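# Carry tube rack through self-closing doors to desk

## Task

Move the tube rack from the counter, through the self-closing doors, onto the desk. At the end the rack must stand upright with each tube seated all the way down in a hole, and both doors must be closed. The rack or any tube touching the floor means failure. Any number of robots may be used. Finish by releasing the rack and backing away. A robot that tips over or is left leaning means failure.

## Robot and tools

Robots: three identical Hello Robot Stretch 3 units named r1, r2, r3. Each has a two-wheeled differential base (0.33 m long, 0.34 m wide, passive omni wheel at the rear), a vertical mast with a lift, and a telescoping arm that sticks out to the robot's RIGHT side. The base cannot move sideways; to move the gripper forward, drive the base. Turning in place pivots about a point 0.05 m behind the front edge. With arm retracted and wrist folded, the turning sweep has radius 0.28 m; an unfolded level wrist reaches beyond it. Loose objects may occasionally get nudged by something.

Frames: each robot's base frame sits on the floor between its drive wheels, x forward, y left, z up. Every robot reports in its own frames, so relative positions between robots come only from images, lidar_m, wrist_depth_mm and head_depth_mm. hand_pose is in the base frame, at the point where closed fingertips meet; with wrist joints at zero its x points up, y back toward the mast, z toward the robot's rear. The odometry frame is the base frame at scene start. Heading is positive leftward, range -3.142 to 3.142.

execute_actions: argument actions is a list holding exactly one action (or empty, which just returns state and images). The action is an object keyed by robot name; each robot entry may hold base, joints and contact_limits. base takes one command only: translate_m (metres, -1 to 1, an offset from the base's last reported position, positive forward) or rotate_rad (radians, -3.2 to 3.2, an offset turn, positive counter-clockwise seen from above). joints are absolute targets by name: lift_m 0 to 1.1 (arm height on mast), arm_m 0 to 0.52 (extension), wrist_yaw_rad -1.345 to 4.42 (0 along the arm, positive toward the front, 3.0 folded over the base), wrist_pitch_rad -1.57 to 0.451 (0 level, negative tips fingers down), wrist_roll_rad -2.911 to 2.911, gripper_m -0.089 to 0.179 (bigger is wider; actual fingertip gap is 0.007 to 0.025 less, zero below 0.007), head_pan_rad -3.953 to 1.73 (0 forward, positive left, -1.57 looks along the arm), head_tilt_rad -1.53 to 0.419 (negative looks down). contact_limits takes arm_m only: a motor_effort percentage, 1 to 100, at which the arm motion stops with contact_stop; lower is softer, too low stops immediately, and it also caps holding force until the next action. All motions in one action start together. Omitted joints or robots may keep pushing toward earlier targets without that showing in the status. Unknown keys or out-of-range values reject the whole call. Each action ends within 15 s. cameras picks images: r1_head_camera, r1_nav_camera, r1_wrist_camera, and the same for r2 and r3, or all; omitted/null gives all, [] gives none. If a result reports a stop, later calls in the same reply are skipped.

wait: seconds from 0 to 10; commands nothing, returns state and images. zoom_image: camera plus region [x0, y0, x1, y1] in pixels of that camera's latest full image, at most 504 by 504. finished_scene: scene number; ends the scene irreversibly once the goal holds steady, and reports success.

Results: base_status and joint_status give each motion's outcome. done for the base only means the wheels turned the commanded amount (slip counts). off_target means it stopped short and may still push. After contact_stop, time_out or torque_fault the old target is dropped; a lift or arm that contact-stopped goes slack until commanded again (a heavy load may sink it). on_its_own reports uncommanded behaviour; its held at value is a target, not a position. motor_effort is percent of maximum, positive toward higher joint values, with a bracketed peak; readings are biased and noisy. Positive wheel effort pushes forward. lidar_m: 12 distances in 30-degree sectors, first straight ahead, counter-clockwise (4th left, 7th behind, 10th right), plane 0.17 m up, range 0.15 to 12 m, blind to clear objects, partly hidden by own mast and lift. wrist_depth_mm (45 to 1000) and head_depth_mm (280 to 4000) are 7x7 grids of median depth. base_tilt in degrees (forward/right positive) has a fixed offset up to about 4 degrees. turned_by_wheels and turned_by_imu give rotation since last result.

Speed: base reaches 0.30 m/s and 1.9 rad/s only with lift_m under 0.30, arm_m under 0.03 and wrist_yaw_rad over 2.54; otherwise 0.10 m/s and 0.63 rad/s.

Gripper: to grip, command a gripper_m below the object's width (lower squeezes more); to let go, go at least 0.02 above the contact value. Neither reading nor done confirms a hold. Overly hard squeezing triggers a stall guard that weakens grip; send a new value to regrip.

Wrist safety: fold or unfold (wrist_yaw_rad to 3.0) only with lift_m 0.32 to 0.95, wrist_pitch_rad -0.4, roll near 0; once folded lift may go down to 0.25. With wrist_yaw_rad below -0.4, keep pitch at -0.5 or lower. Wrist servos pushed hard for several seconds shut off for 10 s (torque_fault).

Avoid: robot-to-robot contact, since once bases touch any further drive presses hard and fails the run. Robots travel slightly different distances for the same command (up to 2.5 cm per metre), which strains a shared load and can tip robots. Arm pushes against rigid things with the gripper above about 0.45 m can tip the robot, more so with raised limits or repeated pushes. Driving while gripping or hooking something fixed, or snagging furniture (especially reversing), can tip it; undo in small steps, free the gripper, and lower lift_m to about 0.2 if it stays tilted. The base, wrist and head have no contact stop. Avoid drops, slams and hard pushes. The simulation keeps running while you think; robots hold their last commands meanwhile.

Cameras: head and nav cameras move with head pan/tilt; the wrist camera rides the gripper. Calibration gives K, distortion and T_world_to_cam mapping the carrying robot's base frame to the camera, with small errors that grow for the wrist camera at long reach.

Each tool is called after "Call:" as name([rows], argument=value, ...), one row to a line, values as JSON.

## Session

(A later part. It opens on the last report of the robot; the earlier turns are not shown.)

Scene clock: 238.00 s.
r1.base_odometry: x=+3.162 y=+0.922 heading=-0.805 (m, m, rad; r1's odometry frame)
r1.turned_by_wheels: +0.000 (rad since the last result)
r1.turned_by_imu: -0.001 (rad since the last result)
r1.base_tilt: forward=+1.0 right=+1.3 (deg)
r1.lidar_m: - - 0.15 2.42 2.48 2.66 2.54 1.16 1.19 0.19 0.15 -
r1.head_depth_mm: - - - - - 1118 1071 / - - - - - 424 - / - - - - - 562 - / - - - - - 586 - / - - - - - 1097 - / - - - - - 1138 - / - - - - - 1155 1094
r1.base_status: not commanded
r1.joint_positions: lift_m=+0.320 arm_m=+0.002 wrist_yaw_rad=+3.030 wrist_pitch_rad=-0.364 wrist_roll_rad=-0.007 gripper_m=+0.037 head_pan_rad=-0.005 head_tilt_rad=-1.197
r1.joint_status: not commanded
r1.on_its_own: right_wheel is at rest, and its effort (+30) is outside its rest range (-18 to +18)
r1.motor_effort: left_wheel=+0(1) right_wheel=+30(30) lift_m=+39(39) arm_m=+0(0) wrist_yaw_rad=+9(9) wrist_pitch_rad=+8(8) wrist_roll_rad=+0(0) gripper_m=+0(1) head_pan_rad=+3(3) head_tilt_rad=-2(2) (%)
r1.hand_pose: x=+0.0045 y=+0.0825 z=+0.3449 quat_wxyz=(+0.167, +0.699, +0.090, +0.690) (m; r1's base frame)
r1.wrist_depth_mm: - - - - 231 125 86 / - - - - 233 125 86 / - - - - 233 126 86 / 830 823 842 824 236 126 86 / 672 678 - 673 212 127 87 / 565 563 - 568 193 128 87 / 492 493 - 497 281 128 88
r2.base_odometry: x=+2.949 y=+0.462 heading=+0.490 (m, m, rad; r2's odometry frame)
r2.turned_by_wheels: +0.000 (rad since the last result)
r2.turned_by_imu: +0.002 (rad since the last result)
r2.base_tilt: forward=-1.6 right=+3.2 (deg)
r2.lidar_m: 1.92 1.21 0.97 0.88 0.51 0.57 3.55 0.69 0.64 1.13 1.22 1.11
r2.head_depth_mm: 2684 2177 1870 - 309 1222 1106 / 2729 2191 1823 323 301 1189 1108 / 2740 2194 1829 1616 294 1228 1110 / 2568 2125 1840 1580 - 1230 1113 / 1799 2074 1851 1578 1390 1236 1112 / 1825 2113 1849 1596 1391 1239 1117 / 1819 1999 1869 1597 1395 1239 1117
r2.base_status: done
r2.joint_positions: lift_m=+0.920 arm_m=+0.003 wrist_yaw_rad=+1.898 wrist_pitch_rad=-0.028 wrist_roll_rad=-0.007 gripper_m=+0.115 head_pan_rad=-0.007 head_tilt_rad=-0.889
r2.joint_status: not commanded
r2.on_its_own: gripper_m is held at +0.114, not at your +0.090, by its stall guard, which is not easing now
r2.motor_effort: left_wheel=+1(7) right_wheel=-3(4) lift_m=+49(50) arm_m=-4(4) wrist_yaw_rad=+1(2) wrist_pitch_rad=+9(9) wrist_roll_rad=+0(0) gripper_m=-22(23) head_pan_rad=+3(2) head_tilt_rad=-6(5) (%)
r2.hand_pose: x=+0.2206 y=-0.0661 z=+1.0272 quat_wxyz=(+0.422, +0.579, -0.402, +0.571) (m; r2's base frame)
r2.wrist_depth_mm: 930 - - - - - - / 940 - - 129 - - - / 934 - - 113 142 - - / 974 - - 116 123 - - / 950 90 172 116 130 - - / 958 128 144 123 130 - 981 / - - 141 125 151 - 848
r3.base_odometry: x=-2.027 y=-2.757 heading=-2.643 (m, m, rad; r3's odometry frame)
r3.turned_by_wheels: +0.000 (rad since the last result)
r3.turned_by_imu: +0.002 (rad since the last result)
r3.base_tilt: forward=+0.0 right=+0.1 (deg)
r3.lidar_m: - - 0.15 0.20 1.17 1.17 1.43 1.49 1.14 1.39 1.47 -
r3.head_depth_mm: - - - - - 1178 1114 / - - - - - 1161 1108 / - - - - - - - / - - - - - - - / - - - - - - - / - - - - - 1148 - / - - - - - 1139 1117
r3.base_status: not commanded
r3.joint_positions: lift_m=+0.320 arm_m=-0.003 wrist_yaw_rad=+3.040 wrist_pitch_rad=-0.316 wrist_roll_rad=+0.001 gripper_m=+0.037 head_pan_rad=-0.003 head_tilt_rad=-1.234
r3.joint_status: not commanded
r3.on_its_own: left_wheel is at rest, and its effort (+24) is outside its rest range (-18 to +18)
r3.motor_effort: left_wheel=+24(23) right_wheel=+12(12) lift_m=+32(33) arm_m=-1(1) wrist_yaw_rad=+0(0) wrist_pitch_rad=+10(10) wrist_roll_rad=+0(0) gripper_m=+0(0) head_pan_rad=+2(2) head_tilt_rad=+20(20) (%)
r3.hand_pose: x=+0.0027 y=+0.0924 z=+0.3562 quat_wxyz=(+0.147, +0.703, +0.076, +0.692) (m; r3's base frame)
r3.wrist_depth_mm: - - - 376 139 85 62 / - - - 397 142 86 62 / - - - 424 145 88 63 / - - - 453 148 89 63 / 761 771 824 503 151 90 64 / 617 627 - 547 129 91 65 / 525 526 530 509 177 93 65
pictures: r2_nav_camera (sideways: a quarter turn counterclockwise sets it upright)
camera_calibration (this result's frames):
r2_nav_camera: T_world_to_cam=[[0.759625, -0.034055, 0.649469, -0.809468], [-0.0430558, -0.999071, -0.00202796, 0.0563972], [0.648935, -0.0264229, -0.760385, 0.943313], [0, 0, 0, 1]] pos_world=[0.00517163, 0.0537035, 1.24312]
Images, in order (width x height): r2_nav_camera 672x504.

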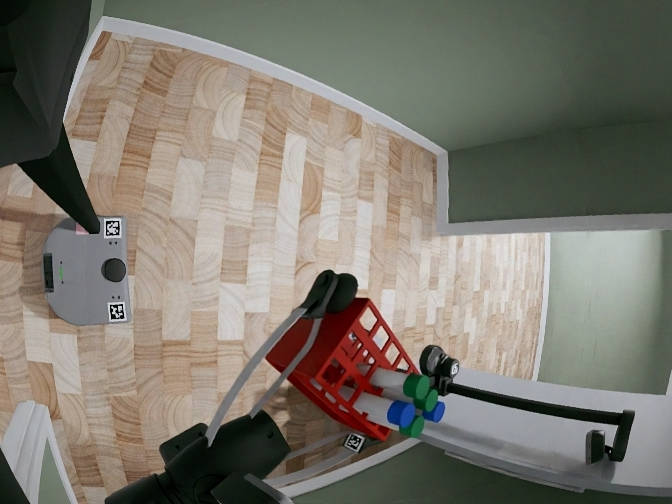

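Call:
execute_actions([
  {"r2":{"base":{"rotate_rad":0.08}}},
], cameras=[])

Call:
execute_actions([
  {"r2":{"base":{"translate_m":0.8}},"r1":{"base":{"translate_m":-1.0}}},
], cameras=[])

Call:
execute_actions([
  {"r2":{"base":{"rotate_rad":-0.55}}},
], cameras=["r2_nav_camera","r1_nav_camera"])

Scene clock: 239.87 s.
r1.base_odometry: x=+3.162 y=+0.922 heading=-0.805 (m, m, rad; r1's odometry frame)
r1.turned_by_wheels: +0.000 (rad since the last result)
r1.turned_by_imu: +0.000 (rad since the last result)
r1.base_tilt: forward=+0.9 right=+1.2 (deg)
r1.lidar_m: - - 0.15 2.43 2.48 2.67 2.53 1.16 1.19 0.19 0.15 -
r1.head_depth_mm: - - - - - 1116 1073 / - - - - - 424 - / - - - - - 562 - / - - - - - 587 - / - - - - - 1100 - / - - - - - 1142 - / - - - - - 1157 1097
r1.base_status: not commanded
r1.joint_positions: lift_m=+0.320 arm_m=+0.002 wrist_yaw_rad=+3.030 wrist_pitch_rad=-0.364 wrist_roll_rad=-0.007 gripper_m=+0.037 head_pan_rad=-0.005 head_tilt_rad=-1.197
r1.joint_status: not commanded
r1.on_its_own: right_wheel is at rest, and its effort (+30) is outside its rest range (-18 to +18)
r1.motor_effort: left_wheel=-1(1) right_wheel=+30(31) lift_m=+39(39) arm_m=+0(1) wrist_yaw_rad=+9(9) wrist_pitch_rad=+8(8) wrist_roll_rad=+0(0) gripper_m=+0(0) head_pan_rad=+4(3) head_tilt_rad=-2(2) (%)
r1.hand_pose: x=+0.0045 y=+0.0825 z=+0.3449 quat_wxyz=(+0.167, +0.699, +0.090, +0.690) (m; r1's base frame)
r1.wrist_depth_mm: - - - - 230 125 86 / - - - - 232 125 86 / - - - - 235 125 86 / 840 832 839 838 238 126 86 / 686 675 - 676 212 127 87 / 564 572 - 563 192 128 87 / 485 494 - 502 280 128 87
r2.base_odometry: x=+2.949 y=+0.462 heading=+0.570 (m, m, rad; r2's odometry frame)
r2.turned_by_wheels: +0.080 (rad since the last result)
r2.turned_by_imu: +0.081 (rad since the last result)
r2.base_tilt: forward=-1.6 right=+3.3 (deg)
r2.lidar_m: 1.92 1.14 0.96 0.73 0.54 0.63 3.54 0.65 0.64 1.13 1.27 1.11
r2.head_depth_mm: 2722 2164 1882 - 309 1224 1104 / 2706 2177 1828 322 301 1195 1105 / 2646 2196 1830 1603 294 1227 1113 / 1788 2058 1849 1578 - 1228 1109 / 1850 2104 1850 1585 1384 1232 1113 / 1887 2067 1858 1594 1397 1236 1118 / 1647 1748 1781 1597 1393 1238 1118
r2.base_status: done
r2.joint_positions: lift_m=+0.920 arm_m=+0.003 wrist_yaw_rad=+1.898 wrist_pitch_rad=-0.028 wrist_roll_rad=-0.007 gripper_m=+0.115 head_pan_rad=-0.007 head_tilt_rad=-0.889
r2.joint_status: not commanded
r2.on_its_own: gripper_m is held at +0.114, not at your +0.090, by its stall guard, which is not easing now
r2.motor_effort: left_wheel=-3(5) right_wheel=+4(5) lift_m=+49(49) arm_m=-4(4) wrist_yaw_rad=+2(2) wrist_pitch_rad=+9(9) wrist_roll_rad=+0(0) gripper_m=-23(23) head_pan_rad=+3(3) head_tilt_rad=-6(5) (%)
r2.hand_pose: x=+0.2206 y=-0.0661 z=+1.0272 quat_wxyz=(+0.422, +0.579, -0.402, +0.571) (m; r2's base frame)
r2.wrist_depth_mm: 875 - - - - - - / 882 - - 129 - - - / 899 - - 112 142 - - / 911 - - 116 123 - - / 871 90 173 115 130 - - / 932 126 145 122 131 - - / - - 141 124 152 - 999
r3.base_odometry: x=-2.027 y=-2.757 heading=-2.643 (m, m, rad; r3's odometry frame)
r3.turned_by_wheels: +0.000 (rad since the last result)
r3.turned_by_imu: +0.001 (rad since the last result)
r3.base_tilt: forward=+0.1 right=+0.1 (deg)
r3.lidar_m: - - 0.15 0.20 1.17 1.17 1.43 1.49 1.14 1.39 1.46 -
r3.head_depth_mm: - - - - - 1176 1116 / - - - - - 1154 1103 / - - - - - - - / - - - - - - - / - - - - - - - / - - - - - 1149 - / - - - - - 1143 1114
r3.base_status: not commanded
r3.joint_positions: lift_m=+0.320 arm_m=-0.003 wrist_yaw_rad=+3.040 wrist_pitch_rad=-0.316 wrist_roll_rad=+0.001 gripper_m=+0.037 head_pan_rad=-0.003 head_tilt_rad=-1.234
r3.joint_status: not commanded
r3.on_its_own: left_wheel is at rest, and its effort (+24) is outside its rest range (-18 to +18)
r3.motor_effort: left_wheel=+24(23) right_wheel=+12(11) lift_m=+33(33) arm_m=-2(1) wrist_yaw_rad=-1(1) wrist_pitch_rad=+10(10) wrist_roll_rad=+0(0) gripper_m=+1(0) head_pan_rad=+3(3) head_tilt_rad=+20(20) (%)
r3.hand_pose: x=+0.0027 y=+0.0924 z=+0.3562 quat_wxyz=(+0.147, +0.703, +0.076, +0.692) (m; r3's base frame)
r3.wrist_depth_mm: - - - 376 139 85 62 / - - - 393 142 86 62 / - - - 424 145 88 63 / - - - 449 148 89 63 / 764 779 812 502 151 90 64 / 624 617 - 555 130 91 65 / 517 523 516 505 178 92 65
pictures: none
No camera images: the call's "cameras" was empty. Leave "cameras" out to get every camera's image.

Scene clock: 251.03 s.
r1.base_odometry: x=+2.469 y=+1.643 heading=-0.805 (m, m, rad; r1's odometry frame)
r1.turned_by_wheels: +0.000 (rad since the last result)
r1.turned_by_imu: +0.003 (rad since the last result)
r1.base_tilt: forward=+1.0 right=+1.4 (deg)
r1.lidar_m: 2.50 2.67 2.49 2.37 2.30 1.63 1.54 1.14 0.80 0.72 0.73 1.01
r1.head_depth_mm: 1781 1648 1488 1356 1245 1149 1072 / 1843 1648 1485 1361 1246 1179 - / 1846 1644 1491 1363 1251 1182 - / 1843 1652 1497 1355 1251 1188 - / 1859 1658 1498 1371 1260 1183 - / 1879 1660 1508 1368 1259 1166 - / 1880 1664 1513 1371 1269 1169 1095
r1.base_status: done
r1.joint_positions: lift_m=+0.320 arm_m=+0.002 wrist_yaw_rad=+3.036 wrist_pitch_rad=-0.364 wrist_roll_rad=-0.007 gripper_m=+0.037 head_pan_rad=-0.006 head_tilt_rad=-1.198
r1.joint_status: not commanded
r1.motor_effort: left_wheel=-1(12) right_wheel=+0(23) lift_m=+39(39) arm_m=-4(8) wrist_yaw_rad=+3(33) wrist_pitch_rad=+8(8) wrist_roll_rad=+0(0) gripper_m=+0(0) head_pan_rad=+4(13) head_tilt_rad=-1(9) (%)
r1.hand_pose: x=+0.0031 y=+0.0824 z=+0.3450 quat_wxyz=(+0.165, +0.699, +0.092, +0.690) (m; r1's base frame)
r1.wrist_depth_mm: - - - - - - - / - - - - - - - / - - - - - - - / 827 837 839 834 841 840 851 / 677 676 - 669 679 683 679 / 569 568 - 559 586 570 570 / 485 495 - 500 488 494 485
r2.base_odometry: x=+3.622 y=+0.894 heading=+0.570 (m, m, rad; r2's odometry frame)
r2.turned_by_wheels: +0.000 (rad since the last result)
r2.turned_by_imu: +0.003 (rad since the last result)
r2.base_tilt: forward=-1.6 right=+3.2 (deg)
r2.lidar_m: 1.12 0.94 0.79 0.79 0.89 1.12 1.20 1.31 1.29 0.67 0.69 1.24
r2.head_depth_mm: 2684 2171 1852 - 308 1223 1104 / 2692 2169 1833 322 301 1187 1108 / 2539 2128 1791 1605 294 1227 1109 / 1037 1217 1480 1575 - 1231 1112 / 1063 1256 1534 1585 1389 1234 1113 / 1096 1298 1585 1582 1394 1240 1116 / 1124 1337 1520 1553 1394 1239 1118
r2.base_status: done
r2.joint_positions: lift_m=+0.920 arm_m=+0.003 wrist_yaw_rad=+1.898 wrist_pitch_rad=-0.028 wrist_roll_rad=-0.007 gripper_m=+0.115 head_pan_rad=-0.007 head_tilt_rad=-0.889
r2.joint_status: not commanded
r2.on_its_own: gripper_m is held at +0.114, not at your +0.090, by its stall guard, which is not easing now
r2.motor_effort: left_wheel=-3(5) right_wheel=+3(7) lift_m=+49(50) arm_m=-4(4) wrist_yaw_rad=+2(1) wrist_pitch_rad=+9(9) wrist_roll_rad=+0(0) gripper_m=-22(23) head_pan_rad=+3(3) head_tilt_rad=-6(6) (%)
r2.hand_pose: x=+0.2206 y=-0.0661 z=+1.0272 quat_wxyz=(+0.422, +0.579, -0.402, +0.571) (m; r2's base frame)
r2.wrist_depth_mm: 707 892 - - - - - / 725 888 - 128 - - - / 758 913 - 112 142 - - / 760 912 - 115 123 - - / 773 89 173 116 131 - - / 753 128 145 122 131 - - / 814 916 140 125 152 - -
r3.base_odometry: x=-2.027 y=-2.757 heading=-2.643 (m, m, rad; r3's odometry frame)
r3.turned_by_wheels: +0.000 (rad since the last result)
r3.turned_by_imu: +0.003 (rad since the last result)
r3.base_tilt: forward=+0.0 right=+0.1 (deg)
r3.lidar_m: - - 0.15 0.20 1.18 1.17 1.43 0.67 1.56 1.40 1.46 -
r3.head_depth_mm: - - - - - 1176 1115 / - - - - - 1156 1103 / - - - - - - - / - - - - - - - / - - - - - - - / - - - - - 1152 - / - - - - - 1144 1118
r3.base_status: not commanded
r3.joint_positions: lift_m=+0.320 arm_m=-0.003 wrist_yaw_rad=+3.040 wrist_pitch_rad=-0.316 wrist_roll_rad=+0.001 gripper_m=+0.037 head_pan_rad=-0.003 head_tilt_rad=-1.234
r3.joint_status: not commanded
r3.on_its_own: left_wheel is at rest, and its effort (+23) is outside its rest range (-18 to +18)
r3.motor_effort: left_wheel=+23(23) right_wheel=+11(11) lift_m=+33(33) arm_m=-1(1) wrist_yaw_rad=-1(1) wrist_pitch_rad=+10(10) wrist_roll_rad=+0(0) gripper_m=+0(0) head_pan_rad=+1(1) head_tilt_rad=+20(20) (%)
r3.hand_pose: x=+0.0027 y=+0.0924 z=+0.3562 quat_wxyz=(+0.147, +0.703, +0.076, +0.692) (m; r3's base frame)
r3.wrist_depth_mm: - - - 375 139 85 61 / - - - 395 142 86 62 / - - - 421 145 87 63 / - - - 453 148 89 63 / 756 766 813 502 150 90 64 / 616 613 - 550 130 91 65 / 524 520 522 506 178 92 65
pictures: none
No camera images: the call's "cameras" was empty. Leave "cameras" out to get every camera's image.

Scene clock: 252.87 s.
r1.base_odometry: x=+2.469 y=+1.643 heading=-0.805 (m, m, rad; r1's odometry frame)
r1.turned_by_wheels: +0.000 (rad since the last result)
r1.turned_by_imu: +0.000 (rad since the last result)
r1.base_tilt: forward=+0.9 right=+1.3 (deg)
r1.lidar_m: 2.50 2.66 2.49 2.37 2.30 1.62 1.54 1.14 0.80 0.75 0.78 1.03
r1.head_depth_mm: 1788 1646 1485 1354 1248 1153 1077 / 1841 1645 1491 1355 1249 1178 - / 1857 1656 1490 1358 1252 1186 - / 1858 1657 1492 1367 1254 1181 - / 1858 1656 1504 1370 1253 1188 - / 1865 1662 1509 1370 1261 1167 - / 1886 1675 1514 1372 1262 1165 1094
r1.base_status: not commanded
r1.joint_positions: lift_m=+0.320 arm_m=+0.002 wrist_yaw_rad=+3.036 wrist_pitch_rad=-0.364 wrist_roll_rad=-0.007 gripper_m=+0.037 head_pan_rad=-0.006 head_tilt_rad=-1.198
r1.joint_status: not commanded
r1.motor_effort: left_wheel=-1(0) right_wheel=+0(0) lift_m=+39(39) arm_m=-5(4) wrist_yaw_rad=+2(2) wrist_pitch_rad=+8(8) wrist_roll_rad=+0(0) gripper_m=+0(0) head_pan_rad=+4(3) head_tilt_rad=-1(0) (%)
r1.hand_pose: x=+0.0031 y=+0.0824 z=+0.3450 quat_wxyz=(+0.165, +0.699, +0.092, +0.690) (m; r1's base frame)
r1.wrist_depth_mm: - - - - - - - / - - - - - - - / - - - - - - - / 847 842 842 836 835 832 835 / 677 675 - 679 681 679 673 / 561 576 - 569 578 569 569 / 486 493 - 499 488 491 490
r2.base_odometry: x=+3.622 y=+0.894 heading=+0.020 (m, m, rad; r2's odometry frame)
r2.turned_by_wheels: -0.550 (rad since the last result)
r2.turned_by_imu: -0.556 (rad since the last result)
r2.base_tilt: forward=-1.6 right=+3.3 (deg)
r2.lidar_m: 1.19 1.12 0.96 0.79 0.79 0.88 1.12 1.19 1.31 1.30 0.67 0.68
r2.head_depth_mm: 1053 1148 1236 - 309 1105 1104 / 2590 1518 1562 322 301 1180 1104 / 2731 2193 1832 1606 294 1233 1109 / 2749 2203 1848 1590 - 1227 1114 / 2758 2221 1844 1581 1388 1233 1114 / 2762 2206 1867 1590 1394 1239 1115 / 2793 2243 1859 1562 1399 1239 1122
r2.base_status: done
r2.joint_positions: lift_m=+0.920 arm_m=+0.003 wrist_yaw_rad=+1.898 wrist_pitch_rad=-0.028 wrist_roll_rad=-0.007 gripper_m=+0.115 head_pan_rad=-0.007 head_tilt_rad=-0.889
r2.joint_status: not commanded
r2.on_its_own: gripper_m is held at +0.114, not at your +0.090, by its stall guard, which is not easing now
r2.motor_effort: left_wheel=+1(4) right_wheel=-3(7) lift_m=+50(49) arm_m=-4(4) wrist_yaw_rad=+2(2) wrist_pitch_rad=+9(9) wrist_roll_rad=+0(0) gripper_m=-22(23) head_pan_rad=+3(2) head_tilt_rad=-6(5) (%)
r2.hand_pose: x=+0.2206 y=-0.0661 z=+1.0272 quat_wxyz=(+0.422, +0.579, -0.402, +0.571) (m; r2's base frame)
r2.wrist_depth_mm: - - - - - 949 659 / - - - 128 - 957 655 / - - - 112 142 947 638 / - - - 116 123 852 635 / - 90 173 115 131 454 628 / - 129 145 122 131 - 475 / - - 141 126 152 882 553
r3.base_odometry: x=-2.027 y=-2.757 heading=-2.643 (m, m, rad; r3's odometry frame)
r3.turned_by_wheels: +0.000 (rad since the last result)
r3.turned_by_imu: +0.001 (rad since the last result)
r3.base_tilt: forward=+0.0 right=+0.0 (deg)
r3.lidar_m: - - 0.15 0.20 1.18 1.17 1.43 0.67 1.53 1.40 1.46 -
r3.head_depth_mm: - - - - - 1177 1116 / - - - - - 1154 1105 / - - - - - - - / - - - - - - - / - - - - - - - / - - - - - 1151 - / - - - - - 1146 1120
r3.base_status: not commanded
r3.joint_positions: lift_m=+0.320 arm_m=-0.003 wrist_yaw_rad=+3.040 wrist_pitch_rad=-0.316 wrist_roll_rad=+0.001 gripper_m=+0.037 head_pan_rad=-0.003 head_tilt_rad=-1.234
r3.joint_status: not commanded
r3.on_its_own: left_wheel is at rest, and its effort (+22) is outside its rest range (-18 to +18)
r3.motor_effort: left_wheel=+22(23) right_wheel=+11(11) lift_m=+33(33) arm_m=-1(1) wrist_yaw_rad=+0(0) wrist_pitch_rad=+10(10) wrist_roll_rad=+0(0) gripper_m=+0(0) head_pan_rad=+2(2) head_tilt_rad=+20(20) (%)
r3.hand_pose: x=+0.0027 y=+0.0924 z=+0.3562 quat_wxyz=(+0.147, +0.703, +0.076, +0.692) (m; r3's base frame)
r3.wrist_depth_mm: - - - 373 138 85 61 / - - - 399 142 86 62 / - - - 429 145 87 63 / 982 - - 454 149 89 63 / 765 775 818 501 150 90 64 / 623 624 - 546 130 91 65 / 517 523 513 505 178 92 65
pictures: r1_nav_camera (sideways: a quarter turn counterclockwise sets it upright), r2_nav_camera (sideways: a quarter turn counterclockwise sets it upright)
camera_calibration (this result's frames):
r1_nav_camera: T_world_to_cam=[[0.912002, 0.0570384, 0.406201, -0.494064], [0.071613, -0.997216, -0.0207572, 0.0801448], [0.403886, 0.0480199, -0.913548, 1.14005], [0, 0, 0, 1]] pos_world=[-0.015604, 0.0533571, 1.24385]
r2_nav_camera: T_world_to_cam=[[0.759627, -0.034053, 0.649467, -0.809466], [-0.0430531, -0.999071, -0.00202787, 0.0563971], [0.648933, -0.0264212, -0.760387, 0.943316], [0, 0, 0, 1]] pos_world=[0.00517133, 0.0537035, 1.24312]
Images, in order (width x height): r1_nav_camera 672x504, r2_nav_camera 672x504.

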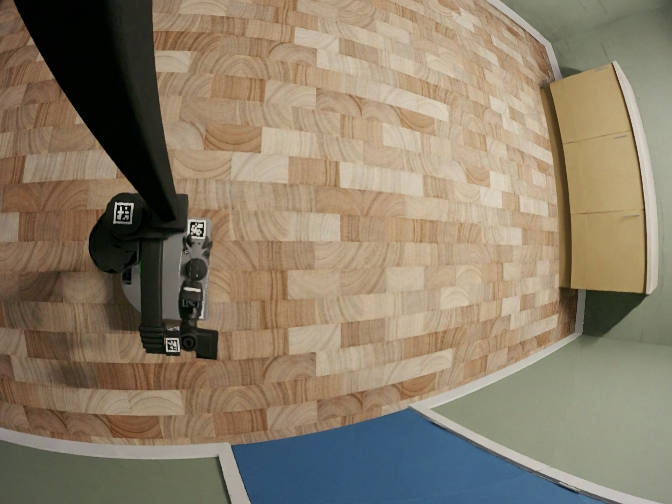

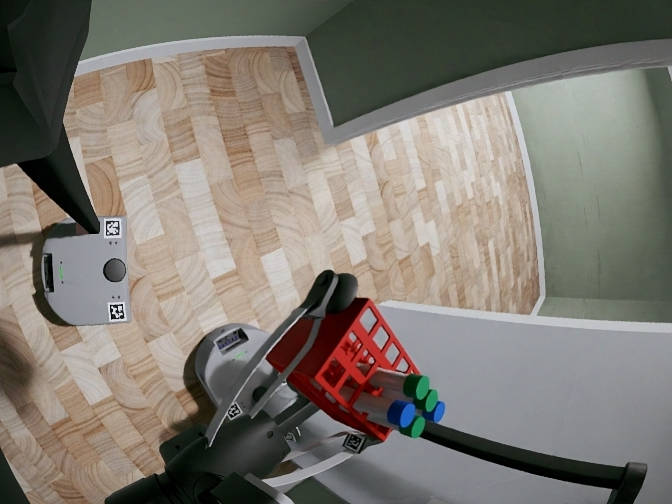

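Call:
execute_actions([
  {"r2":{"base":{"rotate_rad":0.45}}},
], cameras=[])

Call:
execute_actions([
  {"r2":{"base":{"translate_m":0.48}}},
], cameras=[])

Call:
execute_actions([
  {"r2":{"base":{"rotate_rad":-0.48},"joints":{"head_tilt_rad":-1.2}}},
], cameras=["r2_nav_camera"])

Scene clock: 255.40 s.
r1.base_odometry: x=+2.469 y=+1.643 heading=-0.805 (m, m, rad; r1's odometry frame)
r1.turned_by_wheels: +0.000 (rad since the last result)
r1.turned_by_imu: +0.000 (rad since the last result)
r1.base_tilt: forward=+1.0 right=+1.4 (deg)
r1.lidar_m: 2.50 2.67 2.49 2.37 2.31 1.62 1.54 1.14 0.80 0.75 0.78 1.03
r1.head_depth_mm: 1770 1644 1486 1354 1247 1154 1070 / 1857 1654 1485 1350 1250 1183 - / 1853 1655 1493 1359 1252 1189 - / 1869 1647 1498 1367 1255 1185 - / 1859 1666 1493 1373 1255 1185 - / 1870 1673 1504 1374 1255 1166 - / 1893 1666 1510 1377 1266 1169 1098
r1.base_status: not commanded
r1.joint_positions: lift_m=+0.320 arm_m=+0.002 wrist_yaw_rad=+3.036 wrist_pitch_rad=-0.364 wrist_roll_rad=-0.007 gripper_m=+0.037 head_pan_rad=-0.006 head_tilt_rad=-1.198
r1.joint_status: not commanded
r1.motor_effort: left_wheel=-1(1) right_wheel=+0(0) lift_m=+39(39) arm_m=-4(4) wrist_yaw_rad=+2(2) wrist_pitch_rad=+8(8) wrist_roll_rad=+0(0) gripper_m=+1(0) head_pan_rad=+3(4) head_tilt_rad=-1(1) (%)
r1.hand_pose: x=+0.0031 y=+0.0824 z=+0.3450 quat_wxyz=(+0.165, +0.699, +0.092, +0.690) (m; r1's base frame)
r1.wrist_depth_mm: - - - - - - - / - - - - - - - / - - - - - - - / 839 840 852 849 839 841 840 / 688 684 - 678 671 679 679 / 563 574 - 563 593 560 573 / 487 496 - 503 485 493 487
r2.base_odometry: x=+3.622 y=+0.894 heading=+0.470 (m, m, rad; r2's odometry frame)
r2.turned_by_wheels: +0.450 (rad since the last result)
r2.turned_by_imu: +0.455 (rad since the last result)
r2.base_tilt: forward=-1.6 right=+3.2 (deg)
r2.lidar_m: 1.11 1.01 0.80 0.79 0.85 1.12 1.19 1.28 1.31 0.72 0.67 1.09
r2.head_depth_mm: 2701 2173 1857 - 309 1224 1105 / 2721 2183 1836 322 301 1190 1108 / 2721 2199 1838 1608 294 1227 1107 / 2553 2092 1747 1582 - 1229 1112 / 1031 1212 1474 1585 1388 1234 1112 / 1047 1238 1501 1584 1394 1236 1118 / 1064 1256 1544 1598 1392 1240 1117
r2.base_status: done
r2.joint_positions: lift_m=+0.920 arm_m=+0.003 wrist_yaw_rad=+1.898 wrist_pitch_rad=-0.028 wrist_roll_rad=-0.007 gripper_m=+0.115 head_pan_rad=-0.007 head_tilt_rad=-0.889
r2.joint_status: not commanded
r2.on_its_own: gripper_m is held at +0.114, not at your +0.090, by its stall guard, which is not easing now
r2.motor_effort: left_wheel=-2(7) right_wheel=+3(7) lift_m=+50(49) arm_m=-4(4) wrist_yaw_rad=+2(1) wrist_pitch_rad=+9(9) wrist_roll_rad=+0(0) gripper_m=-23(23) head_pan_rad=+3(3) head_tilt_rad=-6(6) (%)
r2.hand_pose: x=+0.2206 y=-0.0661 z=+1.0272 quat_wxyz=(+0.422, +0.579, -0.402, +0.571) (m; r2's base frame)
r2.wrist_depth_mm: 754 952 - - - - - / 776 983 - 128 - - - / 799 - - 112 142 - - / 813 969 - 116 123 - - / 834 89 173 116 130 - - / 814 126 146 122 131 - - / 883 - 142 125 152 - -
r3.base_odometry: x=-2.027 y=-2.757 heading=-2.643 (m, m, rad; r3's odometry frame)
r3.turned_by_wheels: +0.000 (rad since the last result)
r3.turned_by_imu: +0.001 (rad since the last result)
r3.base_tilt: forward=+0.1 right=+0.1 (deg)
r3.lidar_m: - - 0.15 0.20 1.18 1.17 1.43 0.67 1.53 1.40 1.46 -
r3.head_depth_mm: - - - - - 1175 1112 / - - - - - 1154 1110 / - - - - - - - / - - - - - - - / - - - - - - - / - - - - - 1152 - / - - - - - 1145 1123
r3.base_status: not commanded
r3.joint_positions: lift_m=+0.320 arm_m=-0.003 wrist_yaw_rad=+3.040 wrist_pitch_rad=-0.316 wrist_roll_rad=+0.001 gripper_m=+0.037 head_pan_rad=-0.003 head_tilt_rad=-1.234
r3.joint_status: not commanded
r3.on_its_own: left_wheel is at rest, and its effort (+23) is outside its rest range (-18 to +18)
r3.motor_effort: left_wheel=+23(24) right_wheel=+12(12) lift_m=+33(33) arm_m=-2(1) wrist_yaw_rad=+0(1) wrist_pitch_rad=+10(10) wrist_roll_rad=+0(0) gripper_m=+0(0) head_pan_rad=+1(3) head_tilt_rad=+20(20) (%)
r3.hand_pose: x=+0.0027 y=+0.0924 z=+0.3562 quat_wxyz=(+0.147, +0.703, +0.076, +0.692) (m; r3's base frame)
r3.wrist_depth_mm: - - - 372 139 85 61 / - - - 398 141 86 62 / - - - 428 145 88 63 / - - - 455 148 89 63 / 775 769 812 507 150 90 64 / 620 616 - 545 129 91 65 / 525 518 519 509 178 92 65
pictures: none
No camera images: the call's "cameras" was empty. Leave "cameras" out to get every camera's image.

Scene clock: 261.13 s.
r1.base_odometry: x=+2.469 y=+1.643 heading=-0.805 (m, m, rad; r1's odometry frame)
r1.turned_by_wheels: +0.000 (rad since the last result)
r1.turned_by_imu: -0.001 (rad since the last result)
r1.base_tilt: forward=+1.0 right=+1.3 (deg)
r1.lidar_m: 2.50 2.66 2.49 2.37 2.31 1.63 1.54 1.14 0.80 0.75 0.78 1.04
r1.head_depth_mm: 1791 1650 1480 1360 1245 1150 1074 / 1846 1643 1493 1355 1241 1181 - / 1857 1656 1489 1356 1250 1176 - / 1860 1655 1504 1364 1248 1182 - / 1870 1661 1494 1371 1254 1192 - / 1861 1671 1509 1370 1257 1170 - / 1889 1677 1502 1372 1260 1167 1096
r1.base_status: not commanded
r1.joint_positions: lift_m=+0.320 arm_m=+0.002 wrist_yaw_rad=+3.036 wrist_pitch_rad=-0.364 wrist_roll_rad=-0.007 gripper_m=+0.037 head_pan_rad=-0.006 head_tilt_rad=-1.198
r1.joint_status: not commanded
r1.motor_effort: left_wheel=+0(1) right_wheel=+0(0) lift_m=+39(39) arm_m=-5(4) wrist_yaw_rad=+1(1) wrist_pitch_rad=+8(8) wrist_roll_rad=+1(0) gripper_m=+1(0) head_pan_rad=+4(4) head_tilt_rad=-1(1) (%)
r1.hand_pose: x=+0.0031 y=+0.0824 z=+0.3450 quat_wxyz=(+0.165, +0.699, +0.092, +0.690) (m; r1's base frame)
r1.wrist_depth_mm: - - - - - - - / - - - - - - - / - - - - - - - / 834 855 842 850 838 853 863 / 687 680 - 687 677 676 676 / 567 577 - 566 596 575 570 / 492 495 - 503 487 490 491
r2.base_odometry: x=+4.050 y=+1.111 heading=+0.469 (m, m, rad; r2's odometry frame)
r2.turned_by_wheels: +0.000 (rad since the last result)
r2.turned_by_imu: +0.002 (rad since the last result)
r2.base_tilt: forward=-1.6 right=+3.2 (deg)
r2.lidar_m: 0.64 0.68 0.75 0.74 0.79 1.19 1.58 1.73 0.69 0.61 0.79 3.80
r2.head_depth_mm: 2689 2174 1854 - 309 1226 1105 / 2719 2183 1827 322 301 1188 1107 / 2737 2178 1834 1606 294 1227 1108 / 2756 2209 1802 1536 - 1232 1110 / 579 672 801 1042 1335 1237 1115 / 574 682 834 1074 1348 1238 1117 / 588 694 852 1100 1360 1238 1117
r2.base_status: done
r2.joint_positions: lift_m=+0.920 arm_m=+0.003 wrist_yaw_rad=+1.898 wrist_pitch_rad=-0.028 wrist_roll_rad=-0.007 gripper_m=+0.115 head_pan_rad=-0.007 head_tilt_rad=-0.889
r2.joint_status: not commanded
r2.on_its_own: gripper_m is held at +0.114, not at your +0.090, by its stall guard, which is not easing now
r2.motor_effort: left_wheel=-3(4) right_wheel=+3(8) lift_m=+49(49) arm_m=-4(4) wrist_yaw_rad=+1(2) wrist_pitch_rad=+9(9) wrist_roll_rad=+0(0) gripper_m=-21(22) head_pan_rad=+3(3) head_tilt_rad=-6(6) (%)
r2.hand_pose: x=+0.2206 y=-0.0661 z=+1.0272 quat_wxyz=(+0.422, +0.579, -0.402, +0.571) (m; r2's base frame)
r2.wrist_depth_mm: 699 742 659 591 - - - / 729 797 684 129 - - - / 756 816 687 112 142 - - / 771 852 685 115 123 - - / 764 90 172 116 130 - - / 751 129 145 122 131 - - / 821 910 141 125 152 - -
r3.base_odometry: x=-2.027 y=-2.757 heading=-2.643 (m, m, rad; r3's odometry frame)
r3.turned_by_wheels: +0.000 (rad since the last result)
r3.turned_by_imu: +0.002 (rad since the last result)
r3.base_tilt: forward=+0.0 right=+0.0 (deg)
r3.lidar_m: - - 0.15 0.20 1.18 0.68 0.69 1.49 1.54 1.40 1.47 -
r3.head_depth_mm: - - - - - 1176 1114 / - - - - - 1156 1107 / - - - - - - - / - - - - - - - / - - - - - - - / - - - - - 1153 - / - - - - - 1147 1116
r3.base_status: not commanded
r3.joint_positions: lift_m=+0.320 arm_m=-0.003 wrist_yaw_rad=+3.040 wrist_pitch_rad=-0.316 wrist_roll_rad=+0.001 gripper_m=+0.037 head_pan_rad=-0.003 head_tilt_rad=-1.234
r3.joint_status: not commanded
r3.on_its_own: left_wheel is at rest, and its effort (+23) is outside its rest range (-18 to +18)
r3.motor_effort: left_wheel=+23(23) right_wheel=+12(11) lift_m=+33(33) arm_m=-1(1) wrist_yaw_rad=+0(1) wrist_pitch_rad=+10(10) wrist_roll_rad=+0(0) gripper_m=+0(1) head_pan_rad=+2(1) head_tilt_rad=+20(20) (%)
r3.hand_pose: x=+0.0027 y=+0.0924 z=+0.3562 quat_wxyz=(+0.147, +0.703, +0.076, +0.692) (m; r3's base frame)
r3.wrist_depth_mm: - - - 371 139 85 62 / - - - 397 142 86 62 / - - - 426 145 88 63 / - 997 - 452 148 89 63 / 775 772 803 504 151 90 64 / 617 616 - 538 130 92 65 / 514 524 521 510 178 92 65
pictures: none
No camera images: the call's "cameras" was empty. Leave "cameras" out to get every camera's image.

Scene clock: 262.87 s.
r1.base_odometry: x=+2.469 y=+1.643 heading=-0.805 (m, m, rad; r1's odometry frame)
r1.turned_by_wheels: +0.000 (rad since the last result)
r1.turned_by_imu: +0.000 (rad since the last result)
r1.base_tilt: forward=+0.9 right=+1.4 (deg)
r1.lidar_m: 2.50 2.67 2.49 2.37 2.30 1.62 1.54 1.14 0.80 0.75 0.78 1.03
r1.head_depth_mm: 1795 1645 1483 1357 1245 1151 1071 / 1842 1659 1488 1354 1248 1179 - / 1849 1645 1501 1359 1252 1187 - / 1856 1655 1487 1360 1257 1189 - / 1873 1668 1508 1368 1256 1186 - / 1867 1670 1506 1370 1262 1160 - / 1876 1666 1503 1378 1265 1166 1103
r1.base_status: not commanded
r1.joint_positions: lift_m=+0.320 arm_m=+0.002 wrist_yaw_rad=+3.036 wrist_pitch_rad=-0.364 wrist_roll_rad=-0.007 gripper_m=+0.037 head_pan_rad=-0.006 head_tilt_rad=-1.198
r1.joint_status: not commanded
r1.motor_effort: left_wheel=-1(1) right_wheel=+0(0) lift_m=+39(39) arm_m=-4(4) wrist_yaw_rad=+1(3) wrist_pitch_rad=+8(8) wrist_roll_rad=+0(0) gripper_m=+0(0) head_pan_rad=+4(3) head_tilt_rad=-1(1) (%)
r1.hand_pose: x=+0.0031 y=+0.0824 z=+0.3450 quat_wxyz=(+0.165, +0.699, +0.092, +0.690) (m; r1's base frame)
r1.wrist_depth_mm: - - - - - - - / - - - - - - - / - - - - - - - / 833 832 839 856 840 826 840 / 656 678 - 674 672 679 674 / 572 563 - 571 593 564 572 / 485 496 - 507 490 491 489
r2.base_odometry: x=+4.050 y=+1.111 heading=-0.010 (m, m, rad; r2's odometry frame)
r2.turned_by_wheels: -0.480 (rad since the last result)
r2.turned_by_imu: -0.485 (rad since the last result)
r2.base_tilt: forward=-1.6 right=+3.3 (deg)
r2.lidar_m: 3.89 0.64 0.69 0.74 0.74 0.81 1.26 1.58 1.67 0.61 0.61 0.80
r2.head_depth_mm: 1668 - - 1317 1243 1170 1106 / 1656 1554 316 1303 1247 1182 1101 / 1666 1558 288 1316 1251 1202 - / 1674 1552 - 1336 1253 1206 - / 1686 1548 1443 1343 1260 1202 1105 / 1693 1562 1443 1344 1263 1191 1104 / 1696 1568 1104 1317 1266 1196 1143
r2.base_status: done
r2.joint_positions: lift_m=+0.920 arm_m=+0.003 wrist_yaw_rad=+1.898 wrist_pitch_rad=-0.028 wrist_roll_rad=-0.007 gripper_m=+0.115 head_pan_rad=-0.007 head_tilt_rad=-1.185
r2.joint_status: all done
r2.on_its_own: gripper_m is held at +0.114, not at your +0.090, by its stall guard, which is not easing now
r2.motor_effort: left_wheel=+2(5) right_wheel=-3(8) lift_m=+50(49) arm_m=-4(4) wrist_yaw_rad=+2(2) wrist_pitch_rad=+9(9) wrist_roll_rad=+0(0) gripper_m=-22(23) head_pan_rad=+3(3) head_tilt_rad=-7(29) (%)
r2.hand_pose: x=+0.2206 y=-0.0661 z=+1.0272 quat_wxyz=(+0.422, +0.579, -0.402, +0.571) (m; r2's base frame)
r2.wrist_depth_mm: 539 569 - - - - 743 / 584 572 - 128 - - 725 / 596 594 - 112 142 - 709 / 605 601 - 116 123 - 649 / 643 90 173 116 129 506 683 / 640 126 146 123 131 - 665 / 706 680 140 125 152 - 608
r3.base_odometry: x=-2.027 y=-2.757 heading=-2.643 (m, m, rad; r3's odometry frame)
r3.turned_by_wheels: +0.000 (rad since the last result)
r3.turned_by_imu: +0.000 (rad since the last result)
r3.base_tilt: forward=+0.0 right=+0.0 (deg)
r3.lidar_m: - - 0.15 0.20 1.18 0.68 0.69 1.49 1.53 1.40 1.46 -
r3.head_depth_mm: - - - - - 1174 1113 / - - - - - 1152 1108 / - - - - - - - / - - - - - - - / - - - - - - - / - - - - - 1150 - / - - - - - 1149 1118
r3.base_status: not commanded
r3.joint_positions: lift_m=+0.320 arm_m=-0.003 wrist_yaw_rad=+3.040 wrist_pitch_rad=-0.316 wrist_roll_rad=+0.001 gripper_m=+0.037 head_pan_rad=-0.003 head_tilt_rad=-1.234
r3.joint_status: not commanded
r3.on_its_own: left_wheel is at rest, and its effort (+23) is outside its rest range (-18 to +18)
r3.motor_effort: left_wheel=+23(23) right_wheel=+12(12) lift_m=+33(33) arm_m=-1(1) wrist_yaw_rad=+0(1) wrist_pitch_rad=+11(10) wrist_roll_rad=+0(0) gripper_m=+0(0) head_pan_rad=+1(1) head_tilt_rad=+20(20) (%)
r3.hand_pose: x=+0.0027 y=+0.0924 z=+0.3562 quat_wxyz=(+0.147, +0.703, +0.076, +0.692) (m; r3's base frame)
r3.wrist_depth_mm: - - - 373 139 85 62 / - - - 394 142 86 62 / - - - 427 145 88 63 / 974 999 - 456 148 89 63 / 783 770 807 511 151 90 64 / 620 623 - 549 130 92 65 / 516 522 518 511 177 93 65
pictures: r2_nav_camera (sideways: a quarter turn counterclockwise sets it upright)
camera_calibration (this result's frames):
r2_nav_camera: T_world_to_cam=[[0.916186, -0.0350163, 0.399221, -0.484424], [-0.0419244, -0.999084, 0.00858262, 0.0425778], [0.398555, -0.0246004, -0.916814, 1.14817], [0, 0, 0, 1]] pos_world=[-0.0120006, 0.0538215, 1.24568]
Images, in order (width x height): r2_nav_camera 672x504.

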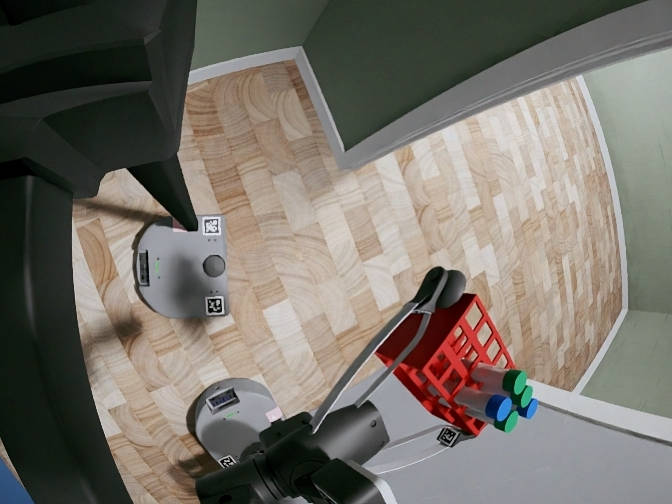

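Call:
execute_actions([
  {"r2":{"base":{"translate_m":0.68}}},
], cameras=[])

Call:
execute_actions([
  {"r2":{"base":{"rotate_rad":0.42}}},
], cameras=["r2_nav_camera"])

Call:
execute_actions([
  {"r2":{"base":{"translate_m":0.6},"joints":{"head_pan_rad":1.0,"head_tilt_rad":-0.7}}},
], cameras=["r2_nav_camera"])

Scene clock: 271.17 s.
r1.base_odometry: x=+2.469 y=+1.643 heading=-0.805 (m, m, rad; r1's odometry frame)
r1.turned_by_wheels: +0.000 (rad since the last result)
r1.turned_by_imu: -0.002 (rad since the last result)
r1.base_tilt: forward=+0.8 right=+1.2 (deg)
r1.lidar_m: 2.50 2.67 2.50 2.37 2.30 1.62 1.54 1.14 0.80 0.75 0.78 1.04
r1.head_depth_mm: 1794 1651 1483 1353 1240 1153 1069 / 1847 1647 1484 1352 1257 1179 - / 1855 1659 1494 1359 1251 1180 - / 1860 1657 1490 1369 1248 1187 - / 1862 1673 1500 1369 1254 1186 - / 1878 1668 1500 1369 1258 1167 - / 1870 1674 1507 1372 1263 1167 1096
r1.base_status: not commanded
r1.joint_positions: lift_m=+0.320 arm_m=+0.002 wrist_yaw_rad=+3.036 wrist_pitch_rad=-0.364 wrist_roll_rad=-0.007 gripper_m=+0.037 head_pan_rad=-0.006 head_tilt_rad=-1.198
r1.joint_status: not commanded
r1.motor_effort: left_wheel=+0(0) right_wheel=+0(0) lift_m=+39(39) arm_m=-4(4) wrist_yaw_rad=+1(2) wrist_pitch_rad=+8(8) wrist_roll_rad=+0(0) gripper_m=+0(0) head_pan_rad=+2(3) head_tilt_rad=-2(0) (%)
r1.hand_pose: x=+0.0031 y=+0.0824 z=+0.3450 quat_wxyz=(+0.165, +0.699, +0.092, +0.690) (m; r1's base frame)
r1.wrist_depth_mm: - - - - - - - / - - - - - - - / - - - - - - - / 829 847 857 834 845 840 855 / 679 685 - 668 683 686 680 / 566 566 - 569 588 571 570 / 493 496 - 503 488 487 491
r2.base_odometry: x=+4.730 y=+1.104 heading=-0.010 (m, m, rad; r2's odometry frame)
r2.turned_by_wheels: +0.000 (rad since the last result)
r2.turned_by_imu: +0.003 (rad since the last result)
r2.base_tilt: forward=-1.6 right=+3.3 (deg)
r2.lidar_m: 3.25 3.22 3.02 0.38 0.38 1.08 1.69 2.27 0.61 0.48 0.48 2.34
r2.head_depth_mm: 1678 - - 1318 1243 1172 1108 / 1661 1552 316 1300 1245 1180 1105 / 1675 1560 288 1312 1250 1207 - / 1682 1548 - 1337 1257 1206 - / 1683 1555 1443 1338 1261 1204 1101 / 1696 1561 1448 1346 1259 1185 1103 / 1696 1564 1456 1350 1271 1191 1091
r2.base_status: done
r2.joint_positions: lift_m=+0.920 arm_m=+0.003 wrist_yaw_rad=+1.898 wrist_pitch_rad=-0.028 wrist_roll_rad=-0.007 gripper_m=+0.115 head_pan_rad=-0.007 head_tilt_rad=-1.185
r2.joint_status: not commanded
r2.on_its_own: gripper_m is held at +0.114, not at your +0.090, by its stall guard, which is not easing now
r2.motor_effort: left_wheel=+1(5) right_wheel=-3(6) lift_m=+49(49) arm_m=-4(4) wrist_yaw_rad=+2(1) wrist_pitch_rad=+9(9) wrist_roll_rad=+0(0) gripper_m=-23(23) head_pan_rad=+3(2) head_tilt_rad=-7(7) (%)
r2.hand_pose: x=+0.2206 y=-0.0661 z=+1.0272 quat_wxyz=(+0.422, +0.579, -0.402, +0.571) (m; r2's base frame)
r2.wrist_depth_mm: - - - - - - - / - - - 129 - - - / - - - 112 142 - - / - - - 115 123 - - / - 90 173 116 130 - - / - 129 145 122 130 - - / - - 141 125 152 - -
r3.base_odometry: x=-2.027 y=-2.757 heading=-2.643 (m, m, rad; r3's odometry frame)
r3.turned_by_wheels: +0.000 (rad since the last result)
r3.turned_by_imu: +0.002 (rad since the last result)
r3.base_tilt: forward=+0.0 right=+0.0 (deg)
r3.lidar_m: - - 0.15 0.20 1.18 1.17 1.43 1.49 1.53 1.39 1.46 -
r3.head_depth_mm: - - - - - 1177 1113 / - - - - - 1155 1106 / - - - - - - - / - - - - - - - / - - - - - - - / - - - - - 1145 - / - - - - - 1147 1113
r3.base_status: not commanded
r3.joint_positions: lift_m=+0.320 arm_m=-0.003 wrist_yaw_rad=+3.040 wrist_pitch_rad=-0.316 wrist_roll_rad=+0.001 gripper_m=+0.037 head_pan_rad=-0.003 head_tilt_rad=-1.234
r3.joint_status: not commanded
r3.on_its_own: left_wheel is at rest, and its effort (+23) is outside its rest range (-18 to +18)
r3.motor_effort: left_wheel=+23(23) right_wheel=+12(11) lift_m=+33(33) arm_m=-1(2) wrist_yaw_rad=+0(0) wrist_pitch_rad=+10(10) wrist_roll_rad=+0(0) gripper_m=+0(0) head_pan_rad=+2(3) head_tilt_rad=+20(20) (%)
r3.hand_pose: x=+0.0027 y=+0.0924 z=+0.3562 quat_wxyz=(+0.147, +0.703, +0.076, +0.692) (m; r3's base frame)
r3.wrist_depth_mm: - - - 375 139 85 62 / - - - 392 142 87 62 / - - - 427 145 87 63 / 689 691 - 453 149 89 63 / 672 713 824 502 151 90 64 / 617 630 - 547 130 91 65 / 518 522 520 507 177 92 65
pictures: none
No camera images: the call's "cameras" was empty. Leave "cameras" out to get every camera's image.

Scene clock: 272.90 s.
r1.base_odometry: x=+2.469 y=+1.643 heading=-0.805 (m, m, rad; r1's odometry frame)
r1.turned_by_wheels: +0.000 (rad since the last result)
r1.turned_by_imu: +0.000 (rad since the last result)
r1.base_tilt: forward=+1.1 right=+1.3 (deg)
r1.lidar_m: 2.50 2.67 2.49 2.37 2.31 1.62 1.54 1.14 0.80 0.75 0.78 1.03
r1.head_depth_mm: 1784 1639 1493 1354 1253 1156 1072 / 1841 1651 1498 1357 1245 1182 - / 1851 1649 1488 1358 1251 1187 - / 1864 1664 1496 1363 1247 1187 - / 1861 1654 1501 1364 1256 1188 - / 1872 1668 1500 1368 1264 1168 - / 1885 1676 1507 1377 1263 1168 1098
r1.base_status: not commanded
r1.joint_positions: lift_m=+0.320 arm_m=+0.002 wrist_yaw_rad=+3.036 wrist_pitch_rad=-0.364 wrist_roll_rad=-0.007 gripper_m=+0.037 head_pan_rad=-0.006 head_tilt_rad=-1.198
r1.joint_status: not commanded
r1.motor_effort: left_wheel=-1(1) right_wheel=+0(0) lift_m=+39(39) arm_m=-4(4) wrist_yaw_rad=+1(2) wrist_pitch_rad=+8(8) wrist_roll_rad=+0(0) gripper_m=+0(0) head_pan_rad=+2(3) head_tilt_rad=+0(1) (%)
r1.hand_pose: x=+0.0031 y=+0.0824 z=+0.3450 quat_wxyz=(+0.165, +0.699, +0.092, +0.690) (m; r1's base frame)
r1.wrist_depth_mm: - - - - - - - / - - - - - - - / - - - - - - - / 849 844 847 836 833 839 823 / 677 667 - 681 680 679 691 / 571 564 - 575 581 568 570 / 492 495 - 495 484 488 489
r2.base_odometry: x=+4.730 y=+1.104 heading=+0.410 (m, m, rad; r2's odometry frame)
r2.turned_by_wheels: +0.420 (rad since the last result)
r2.turned_by_imu: +0.424 (rad since the last result)
r2.base_tilt: forward=-1.6 right=+3.2 (deg)
r2.lidar_m: 3.23 3.01 0.40 0.38 1.03 1.47 2.24 0.66 0.49 0.48 2.25 3.21
r2.head_depth_mm: 1671 - - 1322 1242 1174 1109 / 1662 1553 316 1301 1248 1177 1101 / 1668 1557 288 1317 1253 1204 - / 1676 1552 - 1337 1253 1202 - / 1685 1554 1443 1349 1261 1203 1099 / 1688 1556 1447 1352 1261 1188 1105 / 1692 1565 1452 1353 1272 1169 1144
r2.base_status: done
r2.joint_positions: lift_m=+0.920 arm_m=+0.003 wrist_yaw_rad=+1.898 wrist_pitch_rad=-0.028 wrist_roll_rad=-0.007 gripper_m=+0.115 head_pan_rad=-0.007 head_tilt_rad=-1.185
r2.joint_status: not commanded
r2.on_its_own: gripper_m is held at +0.114, not at your +0.090, by its stall guard, which is not easing now
r2.motor_effort: left_wheel=-3(6) right_wheel=+3(8) lift_m=+49(49) arm_m=-4(4) wrist_yaw_rad=+2(2) wrist_pitch_rad=+9(9) wrist_roll_rad=+0(0) gripper_m=-22(23) head_pan_rad=+3(3) head_tilt_rad=-7(7) (%)
r2.hand_pose: x=+0.2206 y=-0.0660 z=+1.0272 quat_wxyz=(+0.422, +0.579, -0.402, +0.571) (m; r2's base frame)
r2.wrist_depth_mm: - - - - - - - / - - - 128 - - - / - - - 112 142 - - / - - - 116 123 - - / - 90 173 115 130 - - / - 129 145 122 131 - - / - - 140 125 152 - -
r3.base_odometry: x=-2.027 y=-2.757 heading=-2.643 (m, m, rad; r3's odometry frame)
r3.turned_by_wheels: +0.000 (rad since the last result)
r3.turned_by_imu: +0.000 (rad since the last result)
r3.base_tilt: forward=+0.1 right=+0.0 (deg)
r3.lidar_m: - - 0.15 0.20 0.92 1.18 1.43 1.49 1.53 1.39 1.46 -
r3.head_depth_mm: - - - - - 1177 1115 / - - - - - 1156 1108 / - - - - - - - / - - - - - - - / - - - - - - - / - - - - - 1143 - / - - - - - 1149 1118
r3.base_status: not commanded
r3.joint_positions: lift_m=+0.320 arm_m=-0.003 wrist_yaw_rad=+3.040 wrist_pitch_rad=-0.316 wrist_roll_rad=+0.001 gripper_m=+0.037 head_pan_rad=-0.003 head_tilt_rad=-1.234
r3.joint_status: not commanded
r3.on_its_own: left_wheel is at rest, and its effort (+23) is outside its rest range (-18 to +18)
r3.motor_effort: left_wheel=+23(23) right_wheel=+12(11) lift_m=+33(33) arm_m=-1(2) wrist_yaw_rad=-1(0) wrist_pitch_rad=+10(10) wrist_roll_rad=+0(0) gripper_m=+0(0) head_pan_rad=+2(3) head_tilt_rad=+20(20) (%)
r3.hand_pose: x=+0.0027 y=+0.0924 z=+0.3562 quat_wxyz=(+0.147, +0.703, +0.076, +0.692) (m; r3's base frame)
r3.wrist_depth_mm: - - - 373 139 85 62 / - - - 398 142 86 62 / - - - 426 145 88 63 / 679 674 - 452 148 89 63 / 667 691 823 503 150 90 64 / 627 622 - 545 130 91 65 / 522 520 521 505 178 92 65
pictures: r2_nav_camera (sideways: a quarter turn counterclockwise sets it upright)
camera_calibration (this result's frames):
r2_nav_camera: T_world_to_cam=[[0.916238, -0.035014, 0.399102, -0.484269], [-0.0419205, -0.999084, 0.00858719, 0.0425718], [0.398436, -0.0245984, -0.916866, 1.14824], [0, 0, 0, 1]] pos_world=[-0.012008, 0.0538215, 1.24569]
Images, in order (width x height): r2_nav_camera 672x504.

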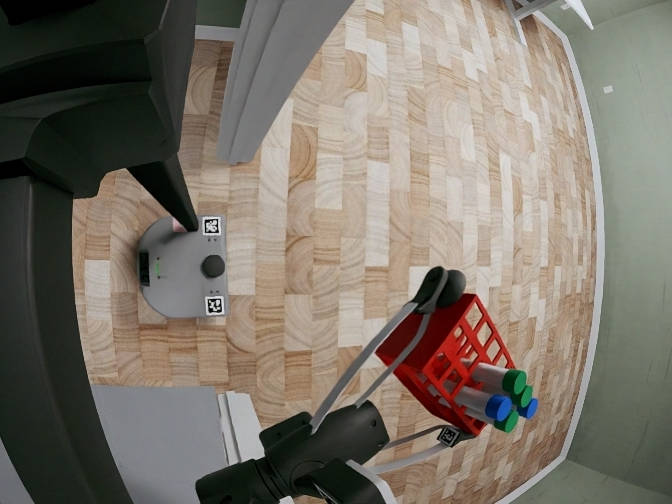

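Scene clock: 279.87 s.
r1.base_odometry: x=+2.469 y=+1.643 heading=-0.805 (m, m, rad; r1's odometry frame)
r1.turned_by_wheels: +0.000 (rad since the last result)
r1.turned_by_imu: -0.001 (rad since the last result)
r1.base_tilt: forward=+1.0 right=+1.2 (deg)
r1.lidar_m: 2.49 2.67 2.50 2.37 2.30 1.62 1.54 1.14 0.80 0.75 0.78 1.03
r1.head_depth_mm: 1781 1636 1489 1357 1237 1154 1071 / 1842 1647 1490 1352 1251 1179 - / 1851 1653 1489 1361 1248 1180 - / 1852 1657 1500 1365 1251 1184 - / 1863 1650 1503 1365 1254 1189 - / 1881 1660 1507 1368 1260 1164 - / 1875 1676 1512 1371 1263 1168 1099
r1.base_status: not commanded
r1.joint_positions: lift_m=+0.320 arm_m=+0.002 wrist_yaw_rad=+3.036 wrist_pitch_rad=-0.364 wrist_roll_rad=-0.007 gripper_m=+0.037 head_pan_rad=-0.006 head_tilt_rad=-1.198
r1.joint_status: not commanded
r1.motor_effort: left_wheel=-1(1) right_wheel=+0(1) lift_m=+39(39) arm_m=-4(4) wrist_yaw_rad=+2(2) wrist_pitch_rad=+8(8) wrist_roll_rad=+0(0) gripper_m=+0(0) head_pan_rad=+3(4) head_tilt_rad=-2(1) (%)
r1.hand_pose: x=+0.0031 y=+0.0824 z=+0.3450 quat_wxyz=(+0.165, +0.699, +0.092, +0.690) (m; r1's base frame)
r1.wrist_depth_mm: - - - - - - - / - - - - - - - / - - - - - - - / 850 853 843 835 832 845 843 / 678 674 - 678 686 690 681 / 571 566 - 561 590 572 566 / 492 489 - 509 487 493 491
r2.base_odometry: x=+5.281 y=+1.343 heading=+0.409 (m, m, rad; r2's odometry frame)
r2.turned_by_wheels: +0.000 (rad since the last result)
r2.turned_by_imu: +0.002 (rad since the last result)
r2.base_tilt: forward=-1.7 right=+3.3 (deg)
r2.lidar_m: 2.65 2.81 2.62 1.53 0.63 0.60 1.32 0.75 0.73 2.17 2.30 2.71
r2.head_depth_mm: 2987 3107 2329 1863 1542 1323 1152 / 2669 3056 2343 1853 1547 1318 1153 / 2296 2908 2347 1868 1543 1327 1158 / 2304 2818 2350 1863 1560 1333 1160 / 2161 2724 2379 1883 1557 1333 1161 / 2160 2563 2384 1880 1561 1337 1161 / 2108 2427 2301 1887 1568 1334 1162
r2.base_status: done
r2.joint_positions: lift_m=+0.920 arm_m=+0.003 wrist_yaw_rad=+1.898 wrist_pitch_rad=-0.028 wrist_roll_rad=-0.007 gripper_m=+0.115 head_pan_rad=+0.993 head_tilt_rad=-0.705
r2.joint_status: all done
r2.on_its_own: gripper_m is held at +0.114, not at your +0.090, by its stall guard, which is not easing now
r2.motor_effort: left_wheel=-3(5) right_wheel=+2(9) lift_m=+49(49) arm_m=-4(4) wrist_yaw_rad=+2(1) wrist_pitch_rad=+9(9) wrist_roll_rad=+0(0) gripper_m=-23(22) head_pan_rad=+3(37) head_tilt_rad=+2(30) (%)
r2.hand_pose: x=+0.2206 y=-0.0660 z=+1.0272 quat_wxyz=(+0.422, +0.579, -0.402, +0.571) (m; r2's base frame)
r2.wrist_depth_mm: - - - - - - - / - - - 129 - - - / - - - 112 142 - - / - - - 115 123 - - / - 90 173 116 130 - - / - 129 145 122 130 - - / - - 140 125 152 - -
r3.base_odometry: x=-2.027 y=-2.757 heading=-2.643 (m, m, rad; r3's odometry frame)
r3.turned_by_wheels: +0.000 (rad since the last result)
r3.turned_by_imu: +0.002 (rad since the last result)
r3.base_tilt: forward=+0.1 right=+0.0 (deg)
r3.lidar_m: - - 0.15 0.20 1.18 1.17 1.43 1.49 1.53 1.40 1.47 -
r3.head_depth_mm: - - - - - 1179 1113 / - - - - - 1158 1116 / - - - - - - - / - - - - - - - / - - - - - - - / - - - - - 1149 - / - - - - - 1146 1116
r3.base_status: not commanded
r3.joint_positions: lift_m=+0.320 arm_m=-0.003 wrist_yaw_rad=+3.040 wrist_pitch_rad=-0.316 wrist_roll_rad=+0.001 gripper_m=+0.037 head_pan_rad=-0.003 head_tilt_rad=-1.234
r3.joint_status: not commanded
r3.on_its_own: left_wheel is at rest, and its effort (+23) is outside its rest range (-18 to +18)
r3.motor_effort: left_wheel=+23(23) right_wheel=+12(12) lift_m=+32(32) arm_m=-1(1) wrist_yaw_rad=+0(0) wrist_pitch_rad=+10(11) wrist_roll_rad=+0(0) gripper_m=+0(0) head_pan_rad=+2(2) head_tilt_rad=+20(20) (%)
r3.hand_pose: x=+0.0027 y=+0.0924 z=+0.3562 quat_wxyz=(+0.147, +0.703, +0.076, +0.692) (m; r3's base frame)
r3.wrist_depth_mm: - - - 374 138 85 62 / - - - 397 142 86 62 / - - - 426 145 88 63 / 995 - - 455 148 89 63 / 776 761 801 501 151 90 64 / 612 621 - 538 130 91 65 / 522 521 521 503 178 92 65
pictures: r2_nav_camera (sideways: a quarter turn counterclockwise sets it upright)
camera_calibration (this result's frames):
r2_nav_camera: T_world_to_cam=[[0.367184, 0.510389, 0.777611, -0.974072], [0.817886, -0.575317, -0.00858968, 0.0596894], [0.442988, 0.639151, -0.628687, 0.77328], [0, 0, 0, 1]] pos_world=[-0.0337094, 0.0372533, 1.24411]
Images, in order (width x height): r2_nav_camera 672x504.

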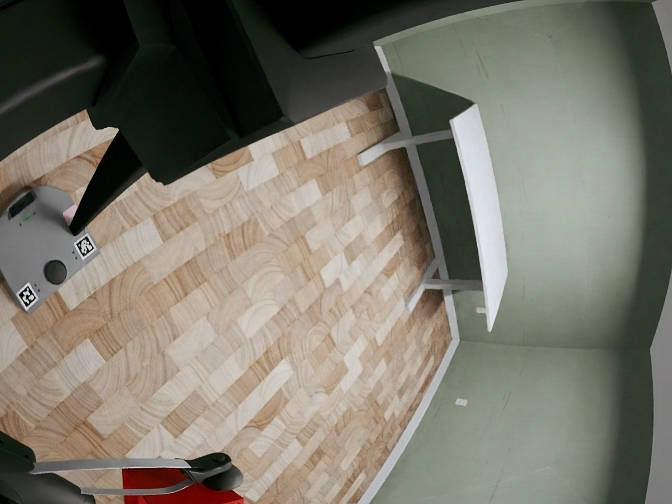

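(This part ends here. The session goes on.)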